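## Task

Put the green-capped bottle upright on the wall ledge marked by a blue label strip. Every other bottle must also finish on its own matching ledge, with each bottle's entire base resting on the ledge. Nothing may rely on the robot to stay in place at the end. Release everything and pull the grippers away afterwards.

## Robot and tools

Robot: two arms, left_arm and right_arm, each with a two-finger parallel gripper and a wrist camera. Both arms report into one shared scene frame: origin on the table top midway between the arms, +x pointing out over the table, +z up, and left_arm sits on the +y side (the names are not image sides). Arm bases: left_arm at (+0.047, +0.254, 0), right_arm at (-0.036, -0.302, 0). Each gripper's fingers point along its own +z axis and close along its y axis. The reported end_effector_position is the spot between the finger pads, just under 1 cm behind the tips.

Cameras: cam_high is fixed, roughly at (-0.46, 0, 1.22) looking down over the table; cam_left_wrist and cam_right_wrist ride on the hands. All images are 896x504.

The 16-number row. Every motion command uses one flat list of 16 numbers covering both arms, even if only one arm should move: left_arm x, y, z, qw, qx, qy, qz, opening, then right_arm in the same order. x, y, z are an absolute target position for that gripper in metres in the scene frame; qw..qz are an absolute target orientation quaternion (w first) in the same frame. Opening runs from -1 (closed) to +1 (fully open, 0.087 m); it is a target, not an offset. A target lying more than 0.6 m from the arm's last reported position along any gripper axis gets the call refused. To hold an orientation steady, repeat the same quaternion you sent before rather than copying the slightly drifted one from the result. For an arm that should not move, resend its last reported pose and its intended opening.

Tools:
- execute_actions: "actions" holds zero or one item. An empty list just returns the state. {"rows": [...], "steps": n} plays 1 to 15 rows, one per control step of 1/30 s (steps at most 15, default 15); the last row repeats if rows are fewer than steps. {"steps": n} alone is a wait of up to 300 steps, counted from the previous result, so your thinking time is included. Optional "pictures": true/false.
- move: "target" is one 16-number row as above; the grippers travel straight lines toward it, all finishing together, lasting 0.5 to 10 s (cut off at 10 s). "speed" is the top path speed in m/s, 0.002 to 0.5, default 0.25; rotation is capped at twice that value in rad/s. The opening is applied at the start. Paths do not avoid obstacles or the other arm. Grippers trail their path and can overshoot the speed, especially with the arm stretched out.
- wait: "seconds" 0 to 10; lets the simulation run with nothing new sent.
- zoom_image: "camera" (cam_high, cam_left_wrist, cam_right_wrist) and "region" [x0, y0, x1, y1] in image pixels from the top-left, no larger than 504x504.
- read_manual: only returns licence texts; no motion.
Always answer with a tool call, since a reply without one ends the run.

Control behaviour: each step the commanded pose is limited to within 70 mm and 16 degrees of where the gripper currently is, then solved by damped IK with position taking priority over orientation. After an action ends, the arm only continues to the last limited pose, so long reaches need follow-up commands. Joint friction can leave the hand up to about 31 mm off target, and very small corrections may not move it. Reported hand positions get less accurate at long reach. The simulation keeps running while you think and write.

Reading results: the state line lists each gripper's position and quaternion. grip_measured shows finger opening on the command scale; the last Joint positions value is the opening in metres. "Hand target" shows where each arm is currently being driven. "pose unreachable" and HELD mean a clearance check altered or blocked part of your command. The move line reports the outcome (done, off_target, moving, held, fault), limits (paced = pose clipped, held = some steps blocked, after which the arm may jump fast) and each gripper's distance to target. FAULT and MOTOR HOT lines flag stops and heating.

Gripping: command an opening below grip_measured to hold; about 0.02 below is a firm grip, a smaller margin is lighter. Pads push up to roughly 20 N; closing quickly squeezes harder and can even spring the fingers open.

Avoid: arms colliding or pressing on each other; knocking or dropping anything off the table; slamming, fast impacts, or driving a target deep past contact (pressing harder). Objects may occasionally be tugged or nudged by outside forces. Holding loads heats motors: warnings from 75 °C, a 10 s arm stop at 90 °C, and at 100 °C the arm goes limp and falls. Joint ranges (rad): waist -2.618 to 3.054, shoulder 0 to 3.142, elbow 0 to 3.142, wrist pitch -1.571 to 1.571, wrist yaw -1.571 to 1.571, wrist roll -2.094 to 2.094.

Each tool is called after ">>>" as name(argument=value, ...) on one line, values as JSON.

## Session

>>> execute_actions(actions=[])

Scene clock: 0.00 s of 7800.00 s.
left_arm: end_effector_position=(+0.4283, +0.2813, +0.3633) grip_measured=+0.989 end_effector_quat_wxyz=(+0.710, -0.027, +0.704, +0.022) | right_arm: end_effector_position=(+0.3496, -0.2935, +0.3555) grip_measured=+0.998 end_effector_quat_wxyz=(+0.705, -0.001, +0.709, +0.013)
Joint positions: left_arm=[-0.003  1.045  1.049  0.004  0.007 -0.008  0.087] | right_arm=[-0.004  1.056  1.037  0.013 -0.     0.016  0.087]
Joint velocities: left_arm=[-0.002 -0.012 -0.007  0.037 -0.037 -0.007 -0.   ] | right_arm=[ 0.012 -0.002 -0.007 -0.051 -0.037 -0.022 -0.001]
Hand target (left_arm): +0.428, +0.281, +0.363; +0.710, -0.027, +0.704, +0.022
Hand target (right_arm): +0.350, -0.293, +0.355; +0.705, -0.001, +0.709, +0.013

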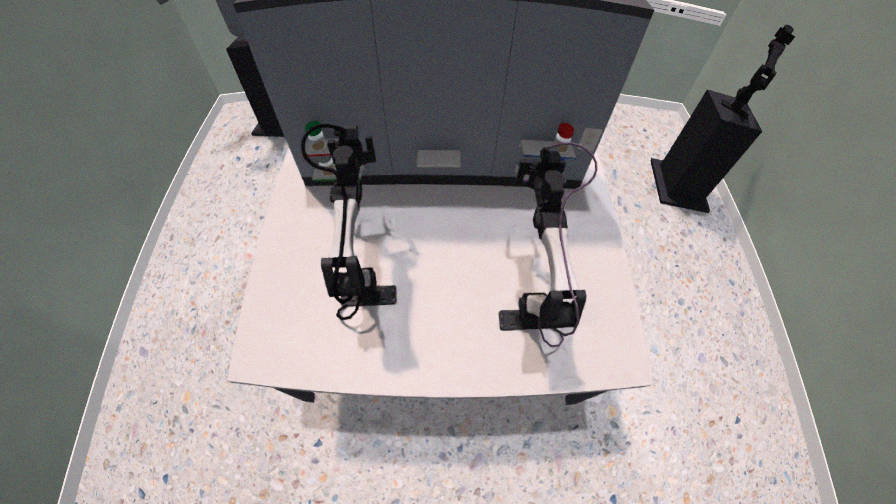

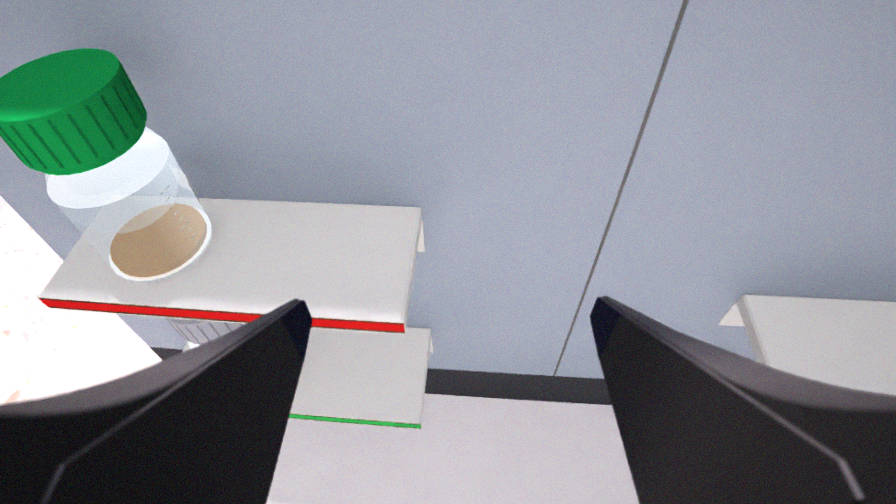

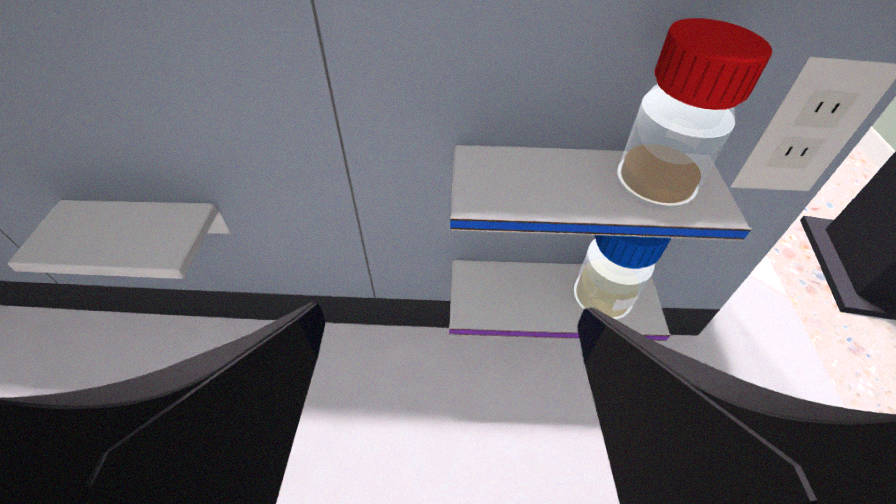

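>>> move(target=[0.44,0.44,0.30,0.70,-0.092,0.70,0.092,1,0.35,-0.293,0.355,0.705,0,0.709,0,1])

Scene clock: 4.43 s of 7800.00 s.
left_arm: end_effector_position=(+0.4399, +0.4385, +0.3181) grip_measured=+0.989 end_effector_quat_wxyz=(+0.713, -0.090, +0.688, +0.099) | right_arm: end_effector_position=(+0.3496, -0.2948, +0.3555) grip_measured=+0.998 end_effector_quat_wxyz=(+0.705, +0.004, +0.709, +0.004)
Joint positions: left_arm=[ 0.475  1.245  0.952  0.332  0.288 -0.003  0.087] | right_arm=[0.008 1.056 1.037 0.013 0.032 0.011 0.087]
Joint velocities: left_arm=[ 0.002 -0.007  0.007  0.095 -0.066 -0.022 -0.   ] | right_arm=[-0.007  0.022 -0.007  0.022  0.066 -0.007 -0.   ]
Hand target (left_arm): +0.441, +0.440, +0.300; +0.701, -0.091, +0.701, +0.094
Hand target (right_arm): +0.350, -0.293, +0.355; +0.705, -0.000, +0.709, -0.000
Off the commanded pose (left_arm): 0.018 m, 2 deg.
Off the commanded pose (right_arm): 0.002 m, 1 deg.
After step 90, 0.07 s passed at rest.
move: off_target (left_arm)
camera_calibration (this result's frames):
cam_left_wrist: T_world_to_cam=[[0.244342, -0.969596, -0.0134709, 0.320444], [-0.716845, -0.171257, -0.675873, 0.625919], [0.653017, 0.1748, -0.736895, 0.0107295], [0, 0, 0, 1]] pos_world=[0.363382, 0.416019, 0.435265]
cam_right_wrist: T_world_to_cam=[[0.0169862, -0.999855, -0.00106501, -0.299655], [-0.755388, -0.0121352, -0.655165, 0.517916], [0.655058, 0.0119333, -0.755485, 0.186901], [0, 0, 0, 1]] pos_world=[0.273886, -0.295557, 0.480202]

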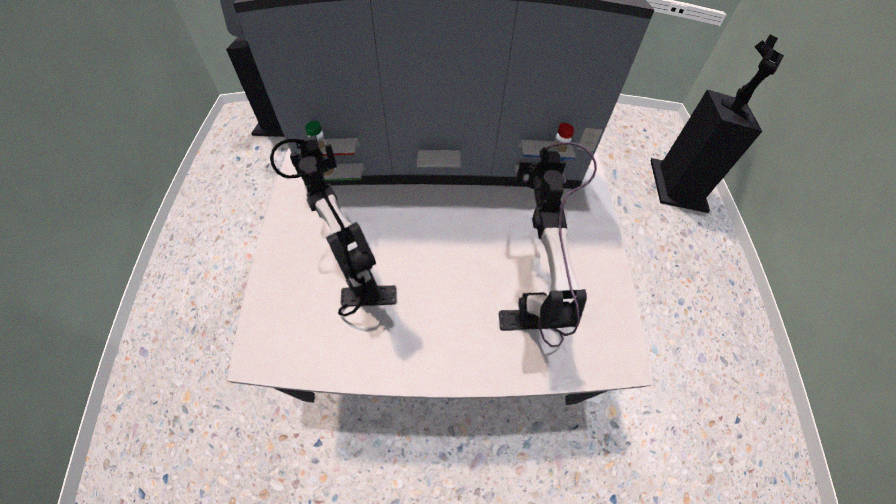

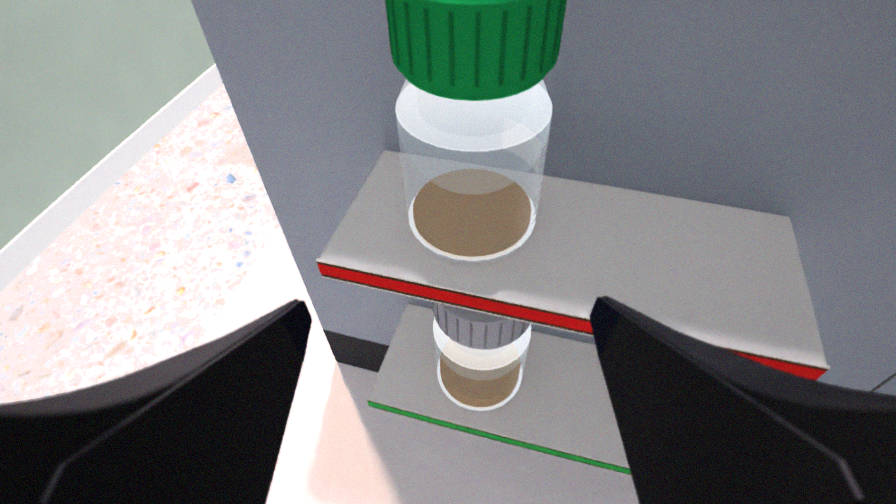

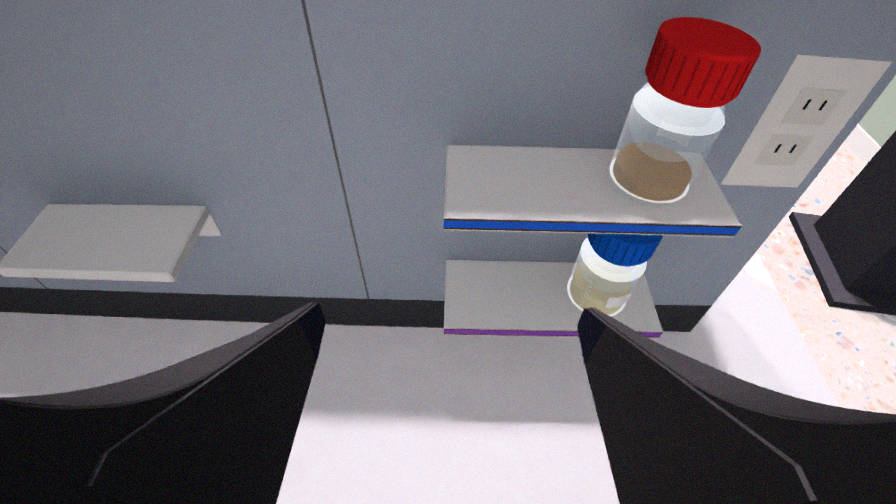

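>>> move(target=[0.46,0.428,0.295,0.70,-0.092,0.70,0.092,1,0.35,-0.293,0.355,0.705,0,0.709,0,1], speed=0.1)

>>> move(target=[0.56,0.455,0.31,0.70,-0.092,0.70,0.092,1,0.35,-0.293,0.355,0.705,0,0.709,0,1], speed=0.06)

Scene clock: 6.47 s of 7800.00 s.
left_arm: end_effector_position=(+0.4564, +0.4271, +0.3088) grip_measured=+0.989 end_effector_quat_wxyz=(+0.711, -0.088, +0.691, +0.093) | right_arm: end_effector_position=(+0.3496, -0.2948, +0.3555) grip_measured=+0.998 end_effector_quat_wxyz=(+0.705, +0.004, +0.709, +0.003)
Joint positions: left_arm=[ 0.415  1.285  0.952  0.363  0.239 -0.003  0.087] | right_arm=[0.008 1.056 1.037 0.013 0.032 0.011 0.087]
Joint velocities: left_arm=[-0.012 -0.002 -0.012  0.007 -0.022 -0.022  0.   ] | right_arm=[-0.007  0.002  0.002 -0.007 -0.081  0.037 -0.001]
Hand target (left_arm): +0.460, +0.428, +0.295; +0.701, -0.092, +0.701, +0.092
Hand target (right_arm): +0.350, -0.293, +0.355; +0.705, +0.000, +0.709, +0.000
Off the commanded pose (left_arm): 0.014 m, 2 deg.
Off the commanded pose (right_arm): 0.002 m, 1 deg.
move: off_target (left_arm)
camera_calibration (this result's frames):
cam_left_wrist: T_world_to_cam=[[0.232744, -0.972496, -0.00908357, 0.310329], [-0.724056, -0.167035, -0.669211, 0.628946], [0.649287, 0.162331, -0.743017, 0.00399376], [0, 0, 0, 1]] pos_world=[0.380572, 0.406201, 0.426684]
cam_right_wrist: T_world_to_cam=[[0.0166048, -0.999862, -0.00106272, -0.299592], [-0.755393, -0.0118485, -0.655165, 0.518001], [0.655062, 0.0116817, -0.755485, 0.186826], [0, 0, 0, 1]] pos_world=[0.273886, -0.295595, 0.480202]

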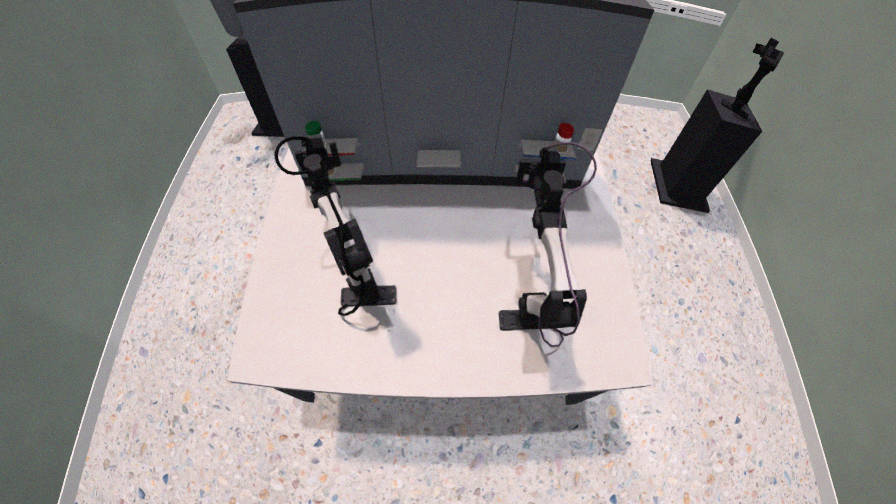

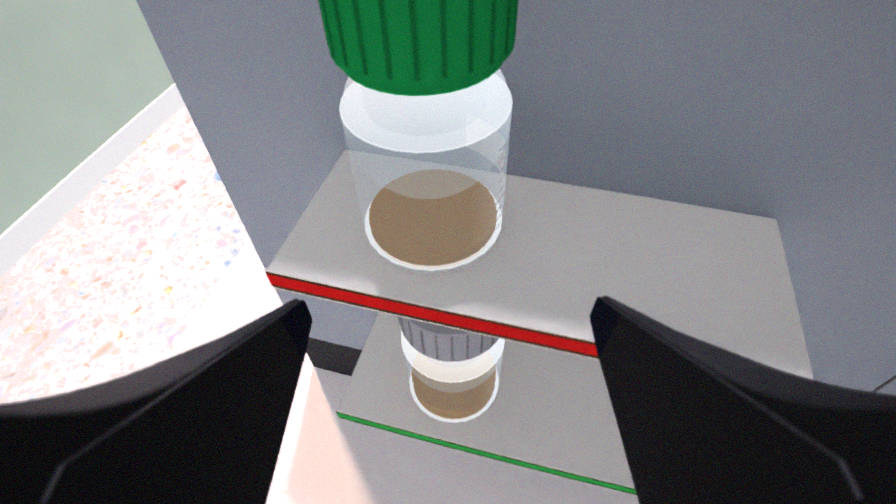

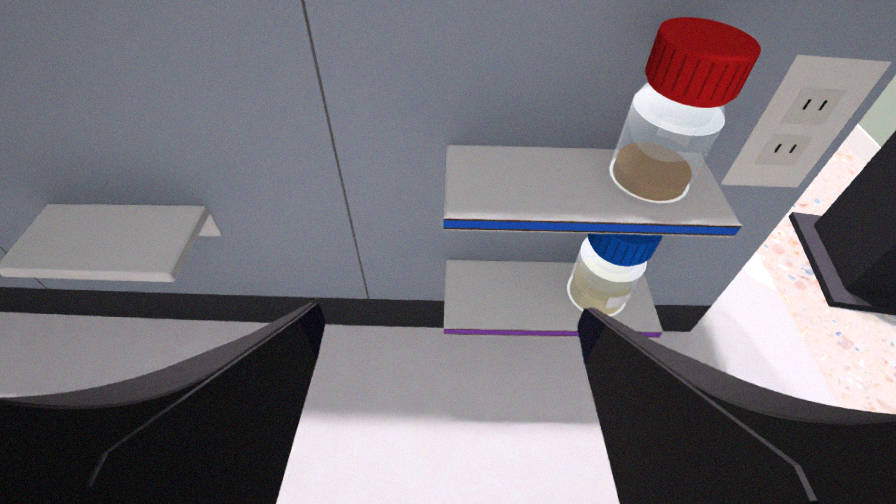

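Scene clock: 8.53 s of 7800.00 s.
left_arm: end_effector_position=(+0.5393, +0.4493, +0.3160) grip_measured=+0.989 end_effector_quat_wxyz=(+0.695, -0.088, +0.708, +0.086) | right_arm: end_effector_position=(+0.3496, -0.2948, +0.3555) grip_measured=+0.998 end_effector_quat_wxyz=(+0.705, +0.004, +0.709, +0.003)
Joint positions: left_arm=[0.363 1.614 1.313 0.282 0.196 0.004 0.087] | right_arm=[0.008 1.056 1.037 0.013 0.032 0.011 0.087]
Joint velocities: left_arm=[ 0.002  0.007  0.002  0.051  0.051  0.022 -0.   ] | right_arm=[-0.012 -0.012 -0.007  0.022 -0.022 -0.081 -0.   ]
Hand target (left_arm): +0.558, +0.453, +0.309; +0.701, -0.092, +0.701, +0.091
Hand target (right_arm): +0.350, -0.293, +0.355; +0.705, -0.000, +0.709, +0.000
Off the commanded pose (left_arm): 0.022 m, 1 deg.
Off the commanded pose (right_arm): 0.002 m, 1 deg.
move: off_target (left_arm)
camera_calibration (this result's frames):
cam_left_wrist: T_world_to_cam=[[0.223578, -0.974676, -0.00445112, 0.31722], [-0.754353, -0.170143, -0.634037, 0.704104], [0.617223, 0.145114, -0.77329, -0.0135064], [0, 0, 0, 1]] pos_world=[0.468556, 0.430945, 0.437395]
cam_right_wrist: T_world_to_cam=[[0.0166048, -0.999862, -0.00106272, -0.299592], [-0.755393, -0.0118485, -0.655165, 0.518001], [0.655062, 0.0116817, -0.755485, 0.186826], [0, 0, 0, 1]] pos_world=[0.273886, -0.295595, 0.480202]

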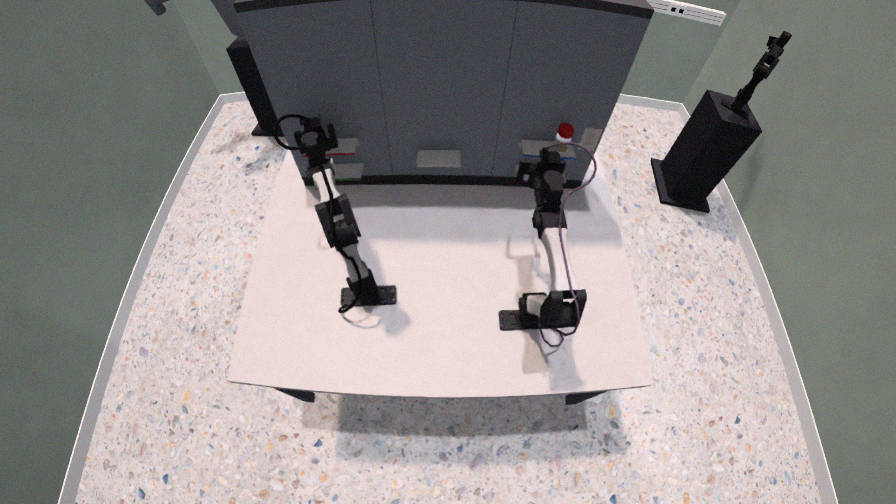

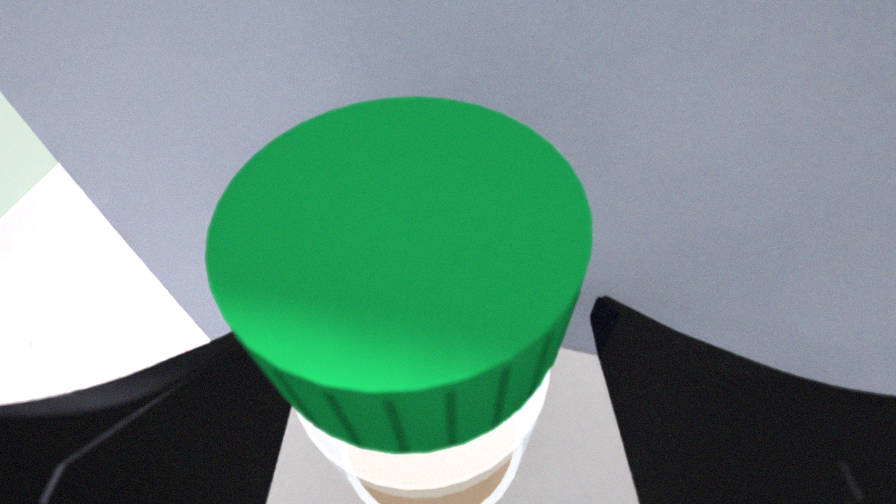

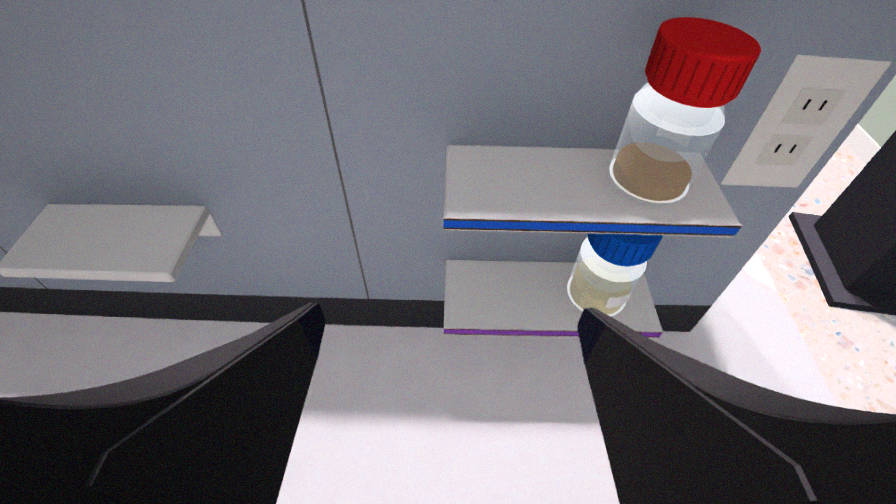

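>>> move(target=[0.54,0.457,0.295,0.70,-0.092,0.70,0.092,1,0.35,-0.293,0.355,0.705,0,0.709,0,1], speed=0.04)

Scene clock: 10.57 s of 7800.00 s.
left_arm: end_effector_position=(+0.5388, +0.4500, +0.3160) grip_measured=+0.989 end_effector_quat_wxyz=(+0.713, -0.078, +0.691, +0.087) | right_arm: end_effector_position=(+0.3496, -0.2948, +0.3555) grip_measured=+0.998 end_effector_quat_wxyz=(+0.705, +0.004, +0.709, +0.003)
Joint positions: left_arm=[0.372 1.611 1.26  0.384 0.218 0.002 0.087] | right_arm=[0.008 1.056 1.037 0.013 0.032 0.011 0.087]
Joint velocities: left_arm=[-0.007 -0.012 -0.027 -0.007  0.051 -0.022  0.001] | right_arm=[-0.012  0.022 -0.017 -0.066 -0.037 -0.007 -0.   ]
Hand target (left_arm): +0.540, +0.457, +0.295; +0.701, -0.092, +0.701, +0.092
Hand target (right_arm): +0.350, -0.293, +0.355; +0.705, -0.000, +0.709, +0.000
Off the commanded pose (left_arm): 0.022 m, 3 deg.
Off the commanded pose (right_arm): 0.002 m, 1 deg.
move: off_target (left_arm)
camera_calibration (this result's frames):
cam_left_wrist: T_world_to_cam=[[0.211355, -0.977297, -0.0148162, 0.329031], [-0.725664, -0.146744, -0.672219, 0.689907], [0.654784, 0.152828, -0.740204, -0.0473973], [0, 0, 0, 1]] pos_world=[0.462133, 0.430044, 0.43356]
cam_right_wrist: T_world_to_cam=[[0.0166048, -0.999862, -0.00106272, -0.299592], [-0.755393, -0.0118485, -0.655165, 0.518001], [0.655062, 0.0116817, -0.755485, 0.186826], [0, 0, 0, 1]] pos_world=[0.273886, -0.295595, 0.480202]

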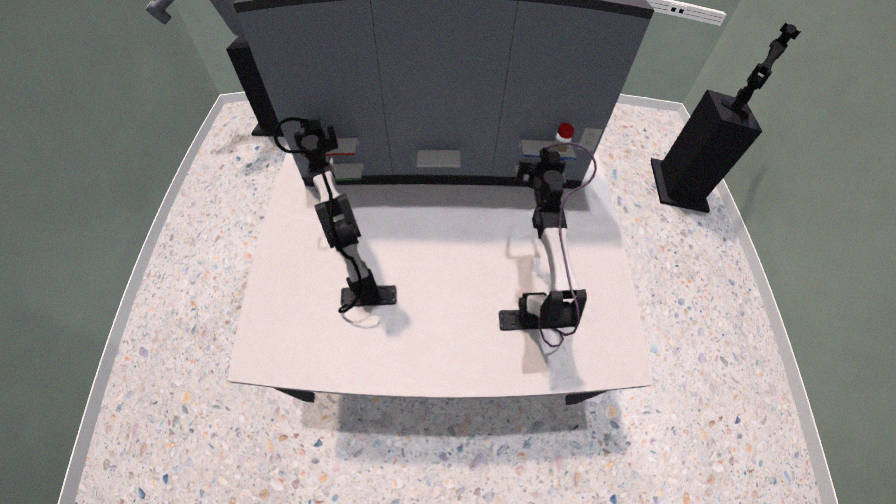

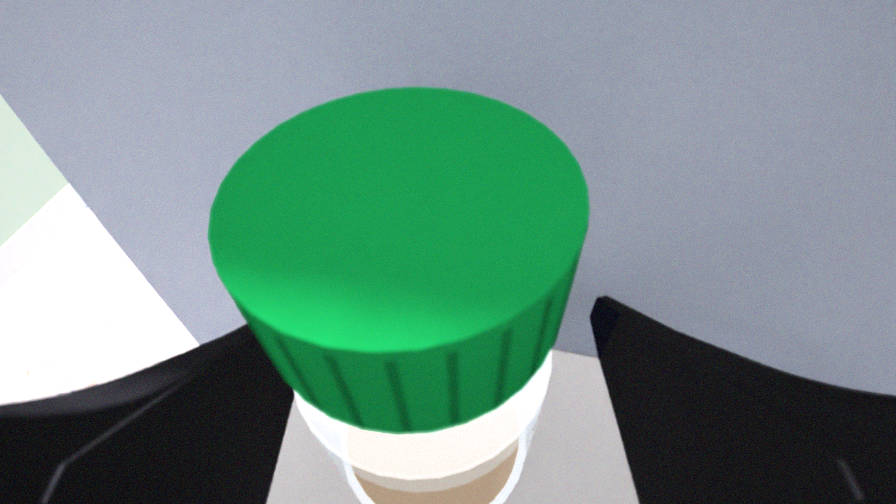

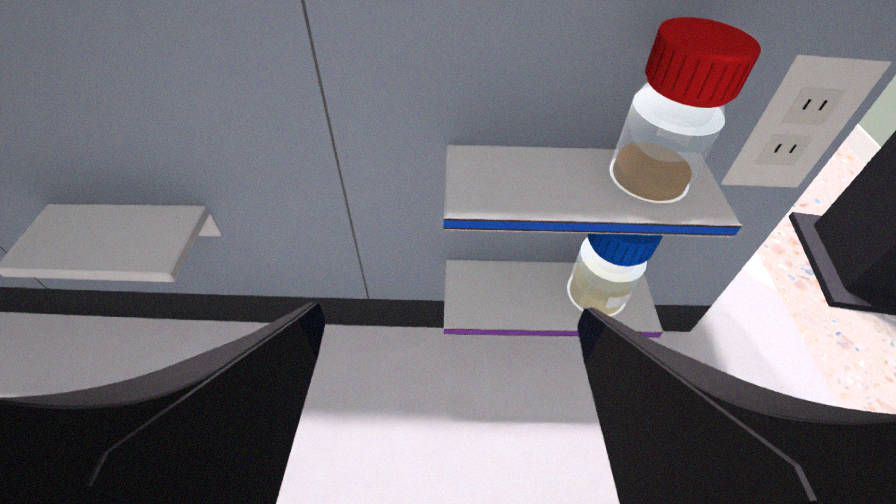

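>>> move(target=[0.545,0.452,0.316,0.705,-0.09,0.70,0.09,0.1,0.35,-0.293,0.355,0.705,0,0.709,0,1], speed=0.03)

Scene clock: 12.50 s of 7800.00 s.
left_arm: end_effector_position=(+0.5387, +0.4507, +0.3163) grip_measured=+0.217 end_effector_quat_wxyz=(+0.705, -0.086, +0.698, +0.089) | right_arm: end_effector_position=(+0.3496, -0.2948, +0.3555) grip_measured=+0.998 end_effector_quat_wxyz=(+0.705, +0.004, +0.709, +0.003)
Joint positions: left_arm=[0.367 1.611 1.283 0.338 0.198 0.001 0.053] | right_arm=[0.008 1.056 1.037 0.013 0.032 0.011 0.087]
Joint velocities: left_arm=[ 0.007 -0.012 -0.002 -0.037 -0.007 -0.051 -0.001] | right_arm=[-0.017 -0.012  0.007 -0.007  0.007 -0.081  0.   ]
Hand target (left_arm): +0.545, +0.452, +0.316; +0.704, -0.090, +0.699, +0.090
Hand target (right_arm): +0.350, -0.293, +0.355; +0.705, -0.000, +0.709, +0.000
Off the commanded pose (left_arm): 0.006 m, 0 deg.
Off the commanded pose (right_arm): 0.002 m, 1 deg.
move: done
camera_calibration (this result's frames):
cam_left_wrist: T_world_to_cam=[[0.225239, -0.974273, -0.0076748, 0.318636], [-0.736733, -0.165157, -0.655704, 0.699156], [0.637567, 0.153344, -0.754979, -0.0336013], [0, 0, 0, 1]] pos_world=[0.464745, 0.431062, 0.435517]
cam_right_wrist: T_world_to_cam=[[0.0166048, -0.999862, -0.00106272, -0.299592], [-0.755393, -0.0118485, -0.655165, 0.518001], [0.655062, 0.0116817, -0.755485, 0.186826], [0, 0, 0, 1]] pos_world=[0.273886, -0.295595, 0.480202]

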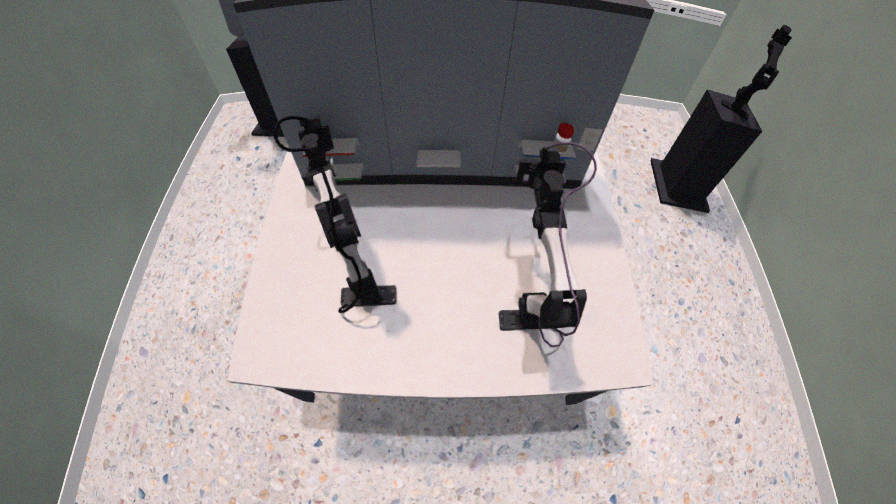

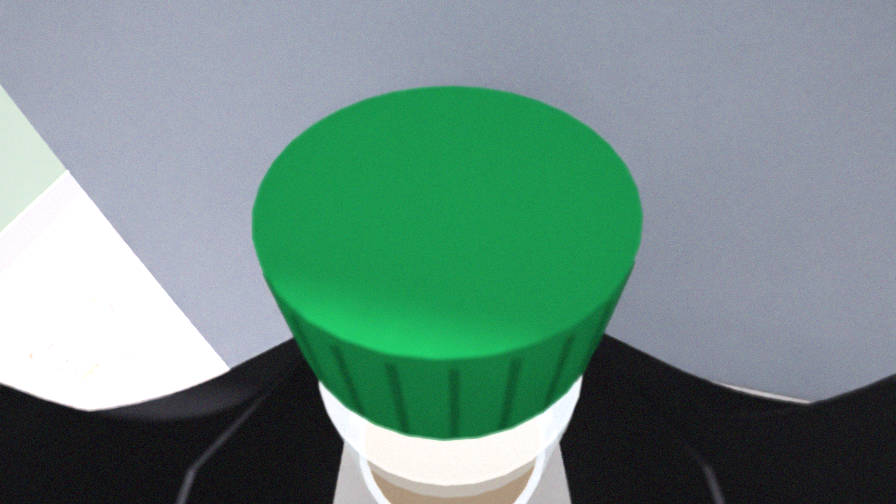

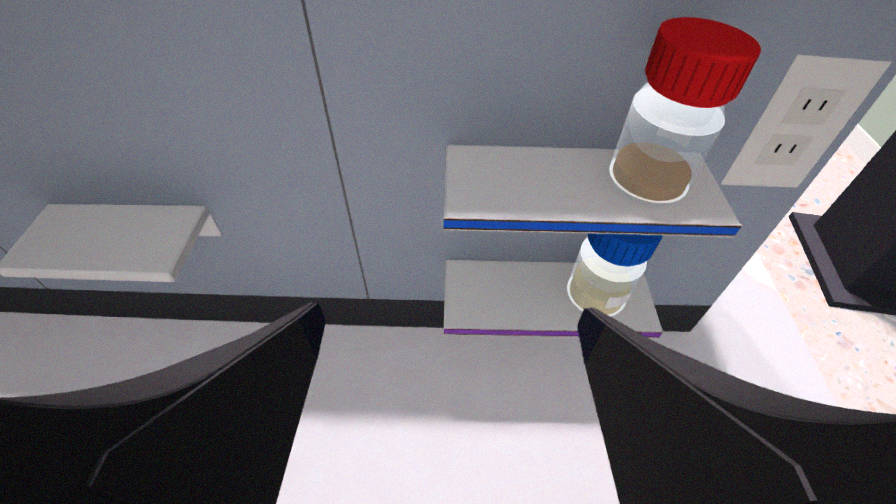

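>>> move(target=[0.535,0.45,0.36,0.71,-0.09,0.695,0.09,0.1,0.35,-0.293,0.355,0.705,0,0.709,0,1], speed=0.06)

>>> move(target=[0.40,0.38,0.37,0.71,0,0.70,0,0.1,0.30,-0.32,0.355,0.705,0,0.709,0,1], speed=0.15)

>>> move(target=[0.44,0.06,0.32,0.69,0.153,0.69,-0.153,0.1,0.30,-0.32,0.355,0.705,0,0.709,0,1], speed=0.2)

Scene clock: 17.47 s of 7800.00 s.
left_arm: end_effector_position=(+0.5374, +0.4501, +0.3323) grip_measured=+0.217 end_effector_quat_wxyz=(+0.688, -0.093, +0.715, +0.083) | right_arm: end_effector_position=(+0.3496, -0.2948, +0.3555) grip_measured=+0.998 end_effector_quat_wxyz=(+0.705, +0.004, +0.709, +0.003)
Joint positions: left_arm=[ 0.367  1.611  1.397  0.173  0.198 -0.001  0.053] | right_arm=[0.008 1.056 1.037 0.013 0.032 0.011 0.087]
Joint velocities: left_arm=[ 0.002 -0.007 -0.007  0.022 -0.037 -0.051  0.001] | right_arm=[ 0.002 -0.017 -0.002 -0.007 -0.007 -0.022 -0.   ]
Hand target (left_arm): +0.534, +0.450, +0.360; +0.709, -0.090, +0.694, +0.090
Hand target (right_arm): +0.350, -0.293, +0.355; +0.705, -0.000, +0.709, +0.000
Off the commanded pose (left_arm): 0.028 m, 4 deg.
Off the commanded pose (right_arm): 0.002 m, 1 deg.
After step 90, 0.73 s passed at rest.
move: off_target (left_arm)
camera_calibration (this result's frames):
cam_left_wrist: T_world_to_cam=[[0.225943, -0.974127, 0.0050381, 0.313843], [-0.765923, -0.180843, -0.616975, 0.718454], [0.601923, 0.135543, -0.786967, 0.0172185], [0, 0, 0, 1]] pos_world=[0.469006, 0.433316, 0.455237]
cam_right_wrist: T_world_to_cam=[[0.0166048, -0.999862, -0.00106272, -0.299592], [-0.755393, -0.0118485, -0.655165, 0.518001], [0.655062, 0.0116817, -0.755485, 0.186826], [0, 0, 0, 1]] pos_world=[0.273886, -0.295595, 0.480202]

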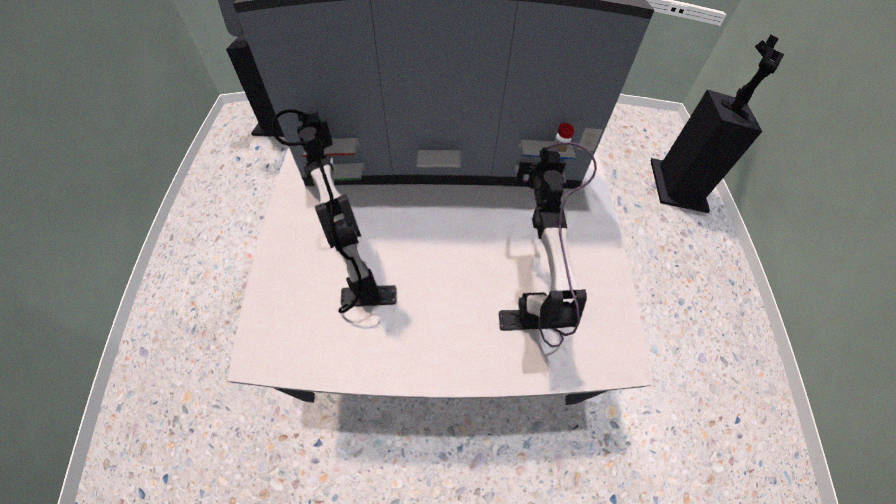

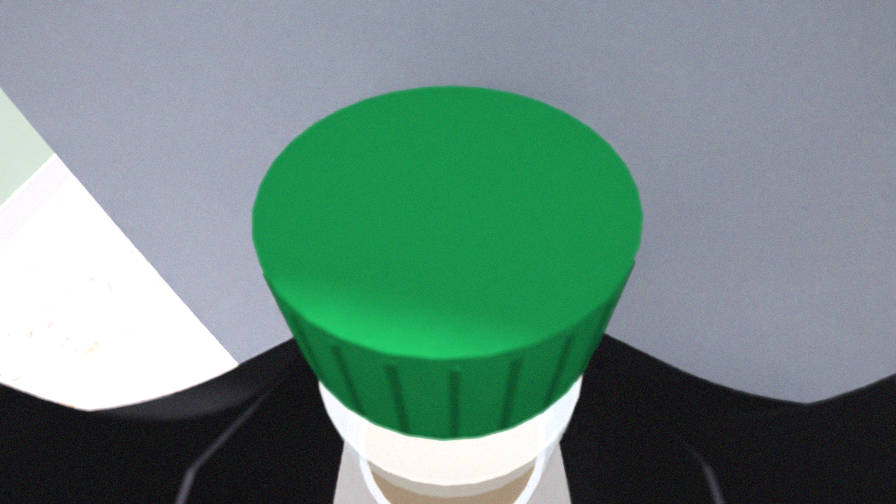

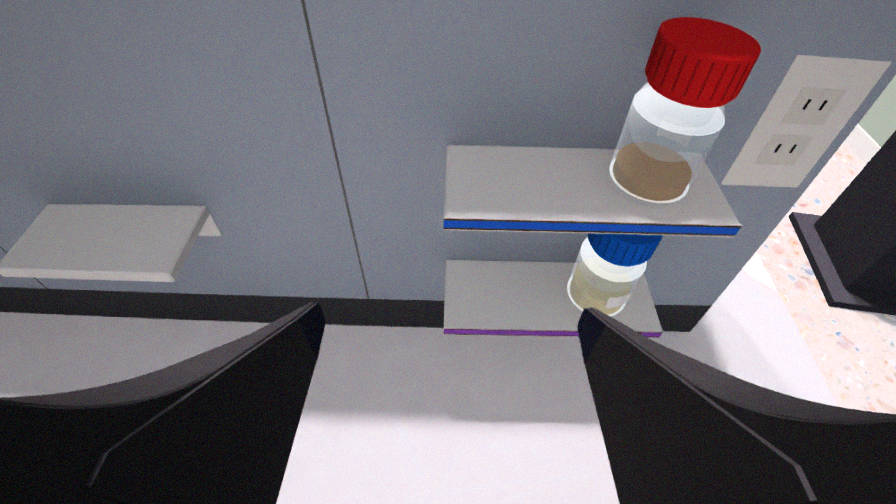

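Scene clock: 19.10 s of 7800.00 s.
left_arm: end_effector_position=(+0.4030, +0.3814, +0.3723) grip_measured=+0.217 end_effector_quat_wxyz=(+0.710, +0.000, +0.705, +0.003) | right_arm: end_effector_position=(+0.3046, -0.3184, +0.3656) grip_measured=+0.998 end_effector_quat_wxyz=(+0.713, +0.003, +0.701, +0.003)
Joint positions: left_arm=[ 0.535  1.107  1.117 -0.001  0.611 -0.001  0.053] | right_arm=[-0.128  0.888  0.99  -0.085 -0.105  0.011  0.087]
Joint velocities: left_arm=[-0.017 -0.017  0.002  0.037  0.007 -0.037 -0.001] | right_arm=[-0.002  0.002 -0.002 -0.022  0.037 -0.022 -0.   ]
Hand target (left_arm): +0.399, +0.380, +0.369; +0.711, +0.001, +0.703, +0.000
Hand target (right_arm): +0.300, -0.320, +0.356; +0.705, +0.000, +0.709, +0.001
Off the commanded pose (left_arm): 0.004 m, 1 deg.
Off the commanded pose (right_arm): 0.012 m, 1 deg.
move: off_target (right_arm)
camera_calibration (this result's frames):
cam_left_wrist: T_world_to_cam=[[-0.0177331, -0.999802, -0.00899707, 0.390263], [-0.756944, 0.0193036, -0.653194, 0.561374], [0.653239, -0.00477288, -0.757137, 0.160651], [0, 0, 0, 1]] pos_world=[0.326906, 0.380116, 0.491832]
cam_right_wrist: T_world_to_cam=[[0.0181387, -0.999835, 0.000967831, -0.323608], [-0.739991, -0.0140756, -0.67247, 0.491265], [0.672372, 0.0114815, -0.740124, 0.213236], [0, 0, 0, 1]] pos_world=[0.226027, -0.319088, 0.488495]

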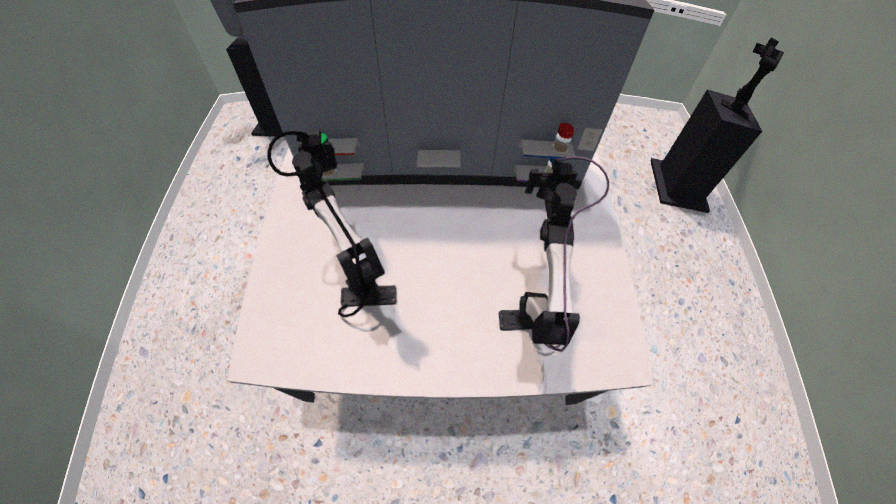

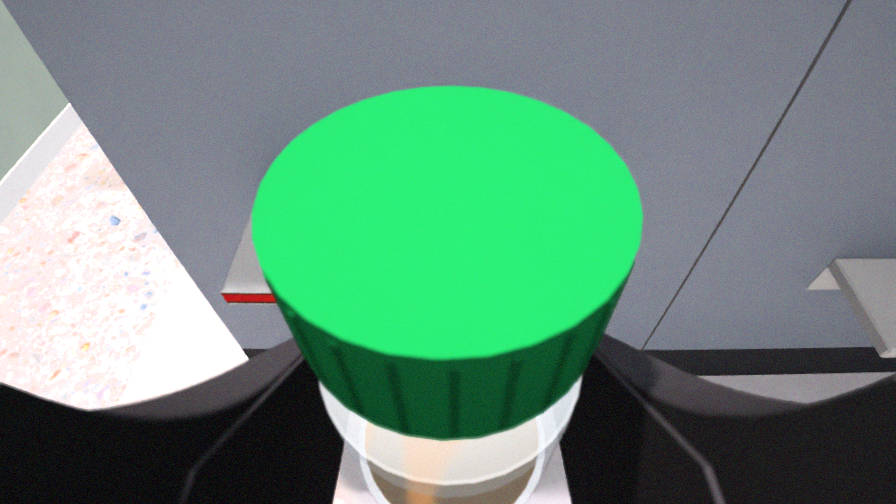

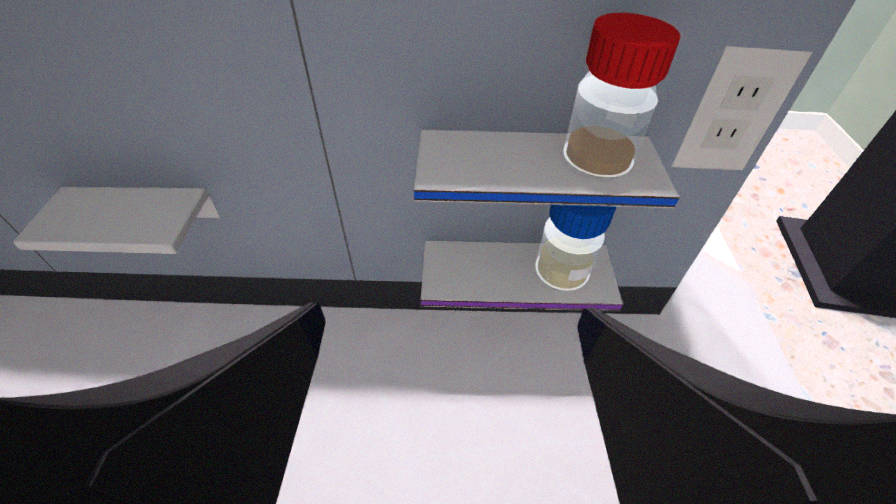

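Scene clock: 21.37 s of 7800.00 s.
left_arm: end_effector_position=(+0.4340, +0.0627, +0.3074) grip_measured=+0.217 end_effector_quat_wxyz=(+0.675, +0.158, +0.705, -0.153) | right_arm: end_effector_position=(+0.3046, -0.3184, +0.3656) grip_measured=+0.998 end_effector_quat_wxyz=(+0.713, +0.003, +0.701, +0.003)
Joint positions: left_arm=[-0.548  1.229  0.979  0.208 -0.024 -0.004  0.053] | right_arm=[-0.128  0.888  0.99  -0.085 -0.105  0.011  0.087]
Joint velocities: left_arm=[-0.012 -0.007  0.002 -0.007 -0.037 -0.007  0.001] | right_arm=[ 0.012  0.022 -0.027 -0.051  0.037  0.007 -0.001]
Hand target (left_arm): +0.438, +0.061, +0.320; +0.690, +0.150, +0.691, -0.156
Hand target (right_arm): +0.300, -0.320, +0.355; +0.705, +0.000, +0.709, +0.000
Off the commanded pose (left_arm): 0.014 m, 2 deg.
Off the commanded pose (right_arm): 0.012 m, 1 deg.
move: off_target (left_arm, right_arm)
camera_calibration (this result's frames):
cam_left_wrist: T_world_to_cam=[[-0.448338, -0.893864, -0.000914757, 0.249389], [-0.704749, 0.354112, -0.614763, 0.4931], [0.549838, -0.274977, -0.788711, 0.161257], [0, 0, 0, 1]] pos_world=[0.370656, 0.0926488, 0.430553]
cam_right_wrist: T_world_to_cam=[[0.0181321, -0.999835, 0.00134919, -0.323761], [-0.739991, -0.0143273, -0.672464, 0.491182], [0.672373, 0.0111948, -0.740128, 0.213146], [0, 0, 0, 1]] pos_world=[0.226027, -0.319056, 0.488495]

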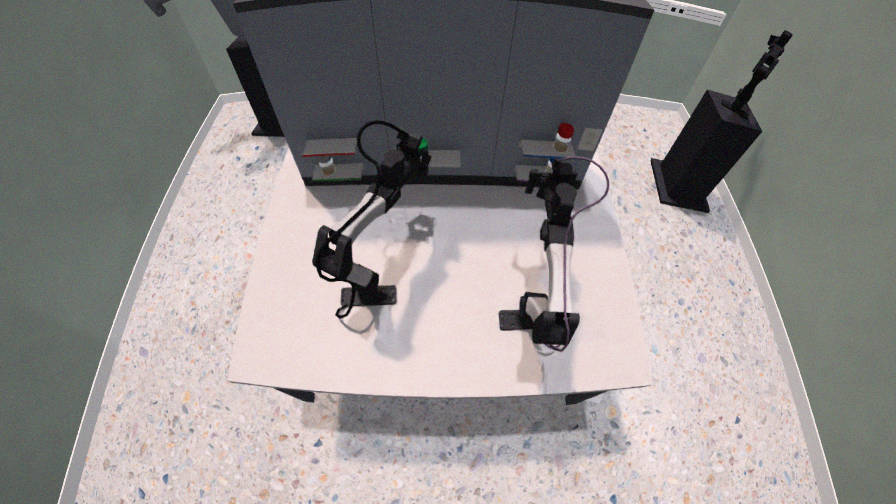

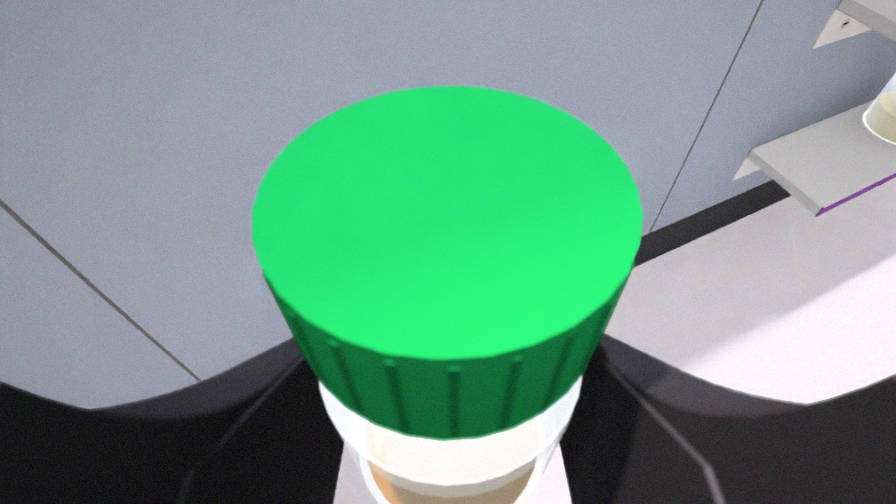

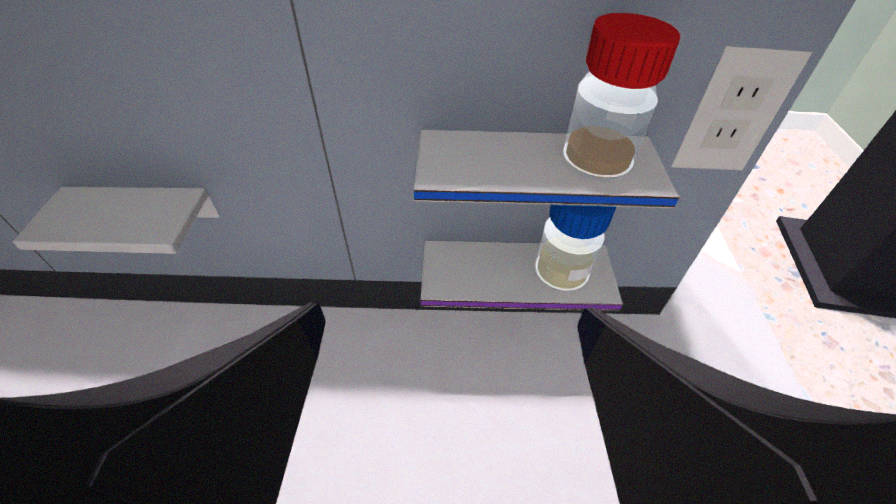

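>>> move(target=[0.535,0.03,0.29,0.70,0.153,0.685,-0.153,0.1,0.30,-0.32,0.355,0.705,0,0.709,0,1], speed=0.1)

Scene clock: 24.33 s of 7800.00 s.
left_arm: end_effector_position=(+0.5271, +0.0307, +0.2735) grip_measured=+0.217 end_effector_quat_wxyz=(+0.680, +0.154, +0.701, -0.149) | right_arm: end_effector_position=(+0.3046, -0.3184, +0.3656) grip_measured=+0.998 end_effector_quat_wxyz=(+0.713, +0.003, +0.701, +0.003)
Joint positions: left_arm=[-0.516  1.626  1.17   0.425 -0.004 -0.001  0.053] | right_arm=[-0.128  0.888  0.99  -0.085 -0.105  0.01   0.087]
Joint velocities: left_arm=[-0.012  0.007 -0.012 -0.022 -0.007 -0.066  0.001] | right_arm=[ 0.007 -0.007  0.002 -0.022  0.007 -0.022 -0.   ]
Hand target (left_arm): +0.534, +0.030, +0.290; +0.698, +0.153, +0.683, -0.152
Hand target (right_arm): +0.300, -0.320, +0.355; +0.705, +0.000, +0.709, -0.000
Off the commanded pose (left_arm): 0.018 m, 3 deg.
Off the commanded pose (right_arm): 0.012 m, 1 deg.
move: off_target (left_arm, right_arm)
camera_calibration (this result's frames):
cam_left_wrist: T_world_to_cam=[[-0.437802, -0.899065, -0.00330708, 0.257703], [-0.701866, 0.34407, -0.623699, 0.55041], [0.561884, -0.270735, -0.781658, 0.0661856], [0, 0, 0, 1]] pos_world=[0.461949, 0.0602313, 0.395877]
cam_right_wrist: T_world_to_cam=[[0.0181256, -0.999834, 0.00173055, -0.323914], [-0.739991, -0.0145789, -0.672459, 0.4911], [0.672373, 0.0109081, -0.740132, 0.213056], [0, 0, 0, 1]] pos_world=[0.226027, -0.319025, 0.488495]

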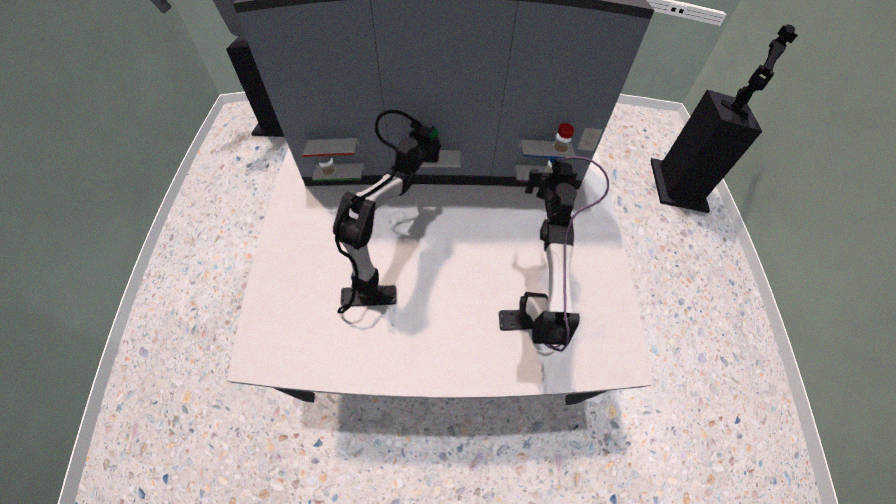

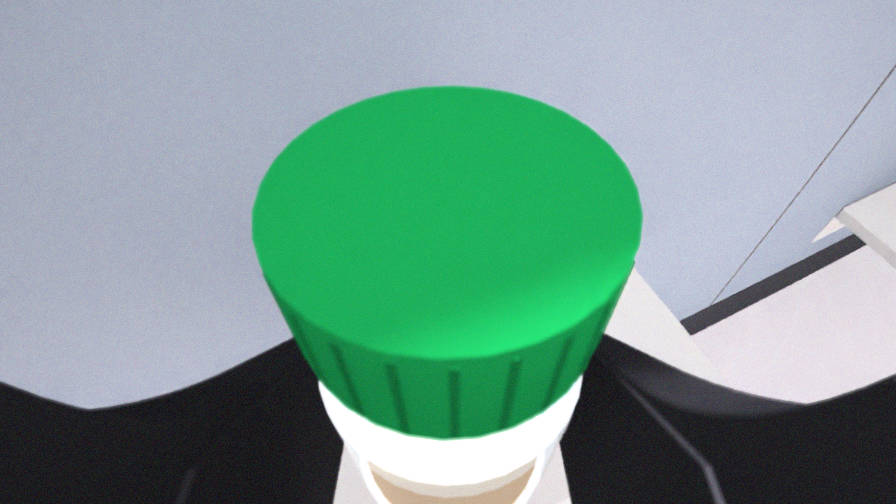

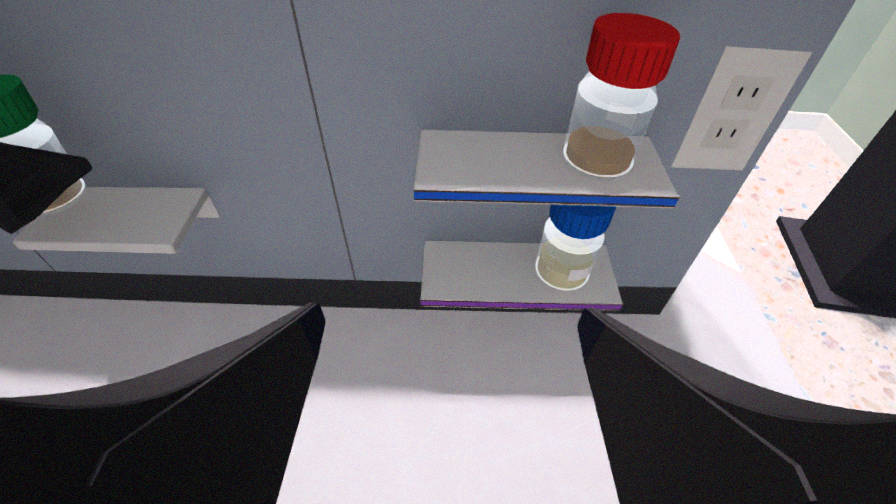

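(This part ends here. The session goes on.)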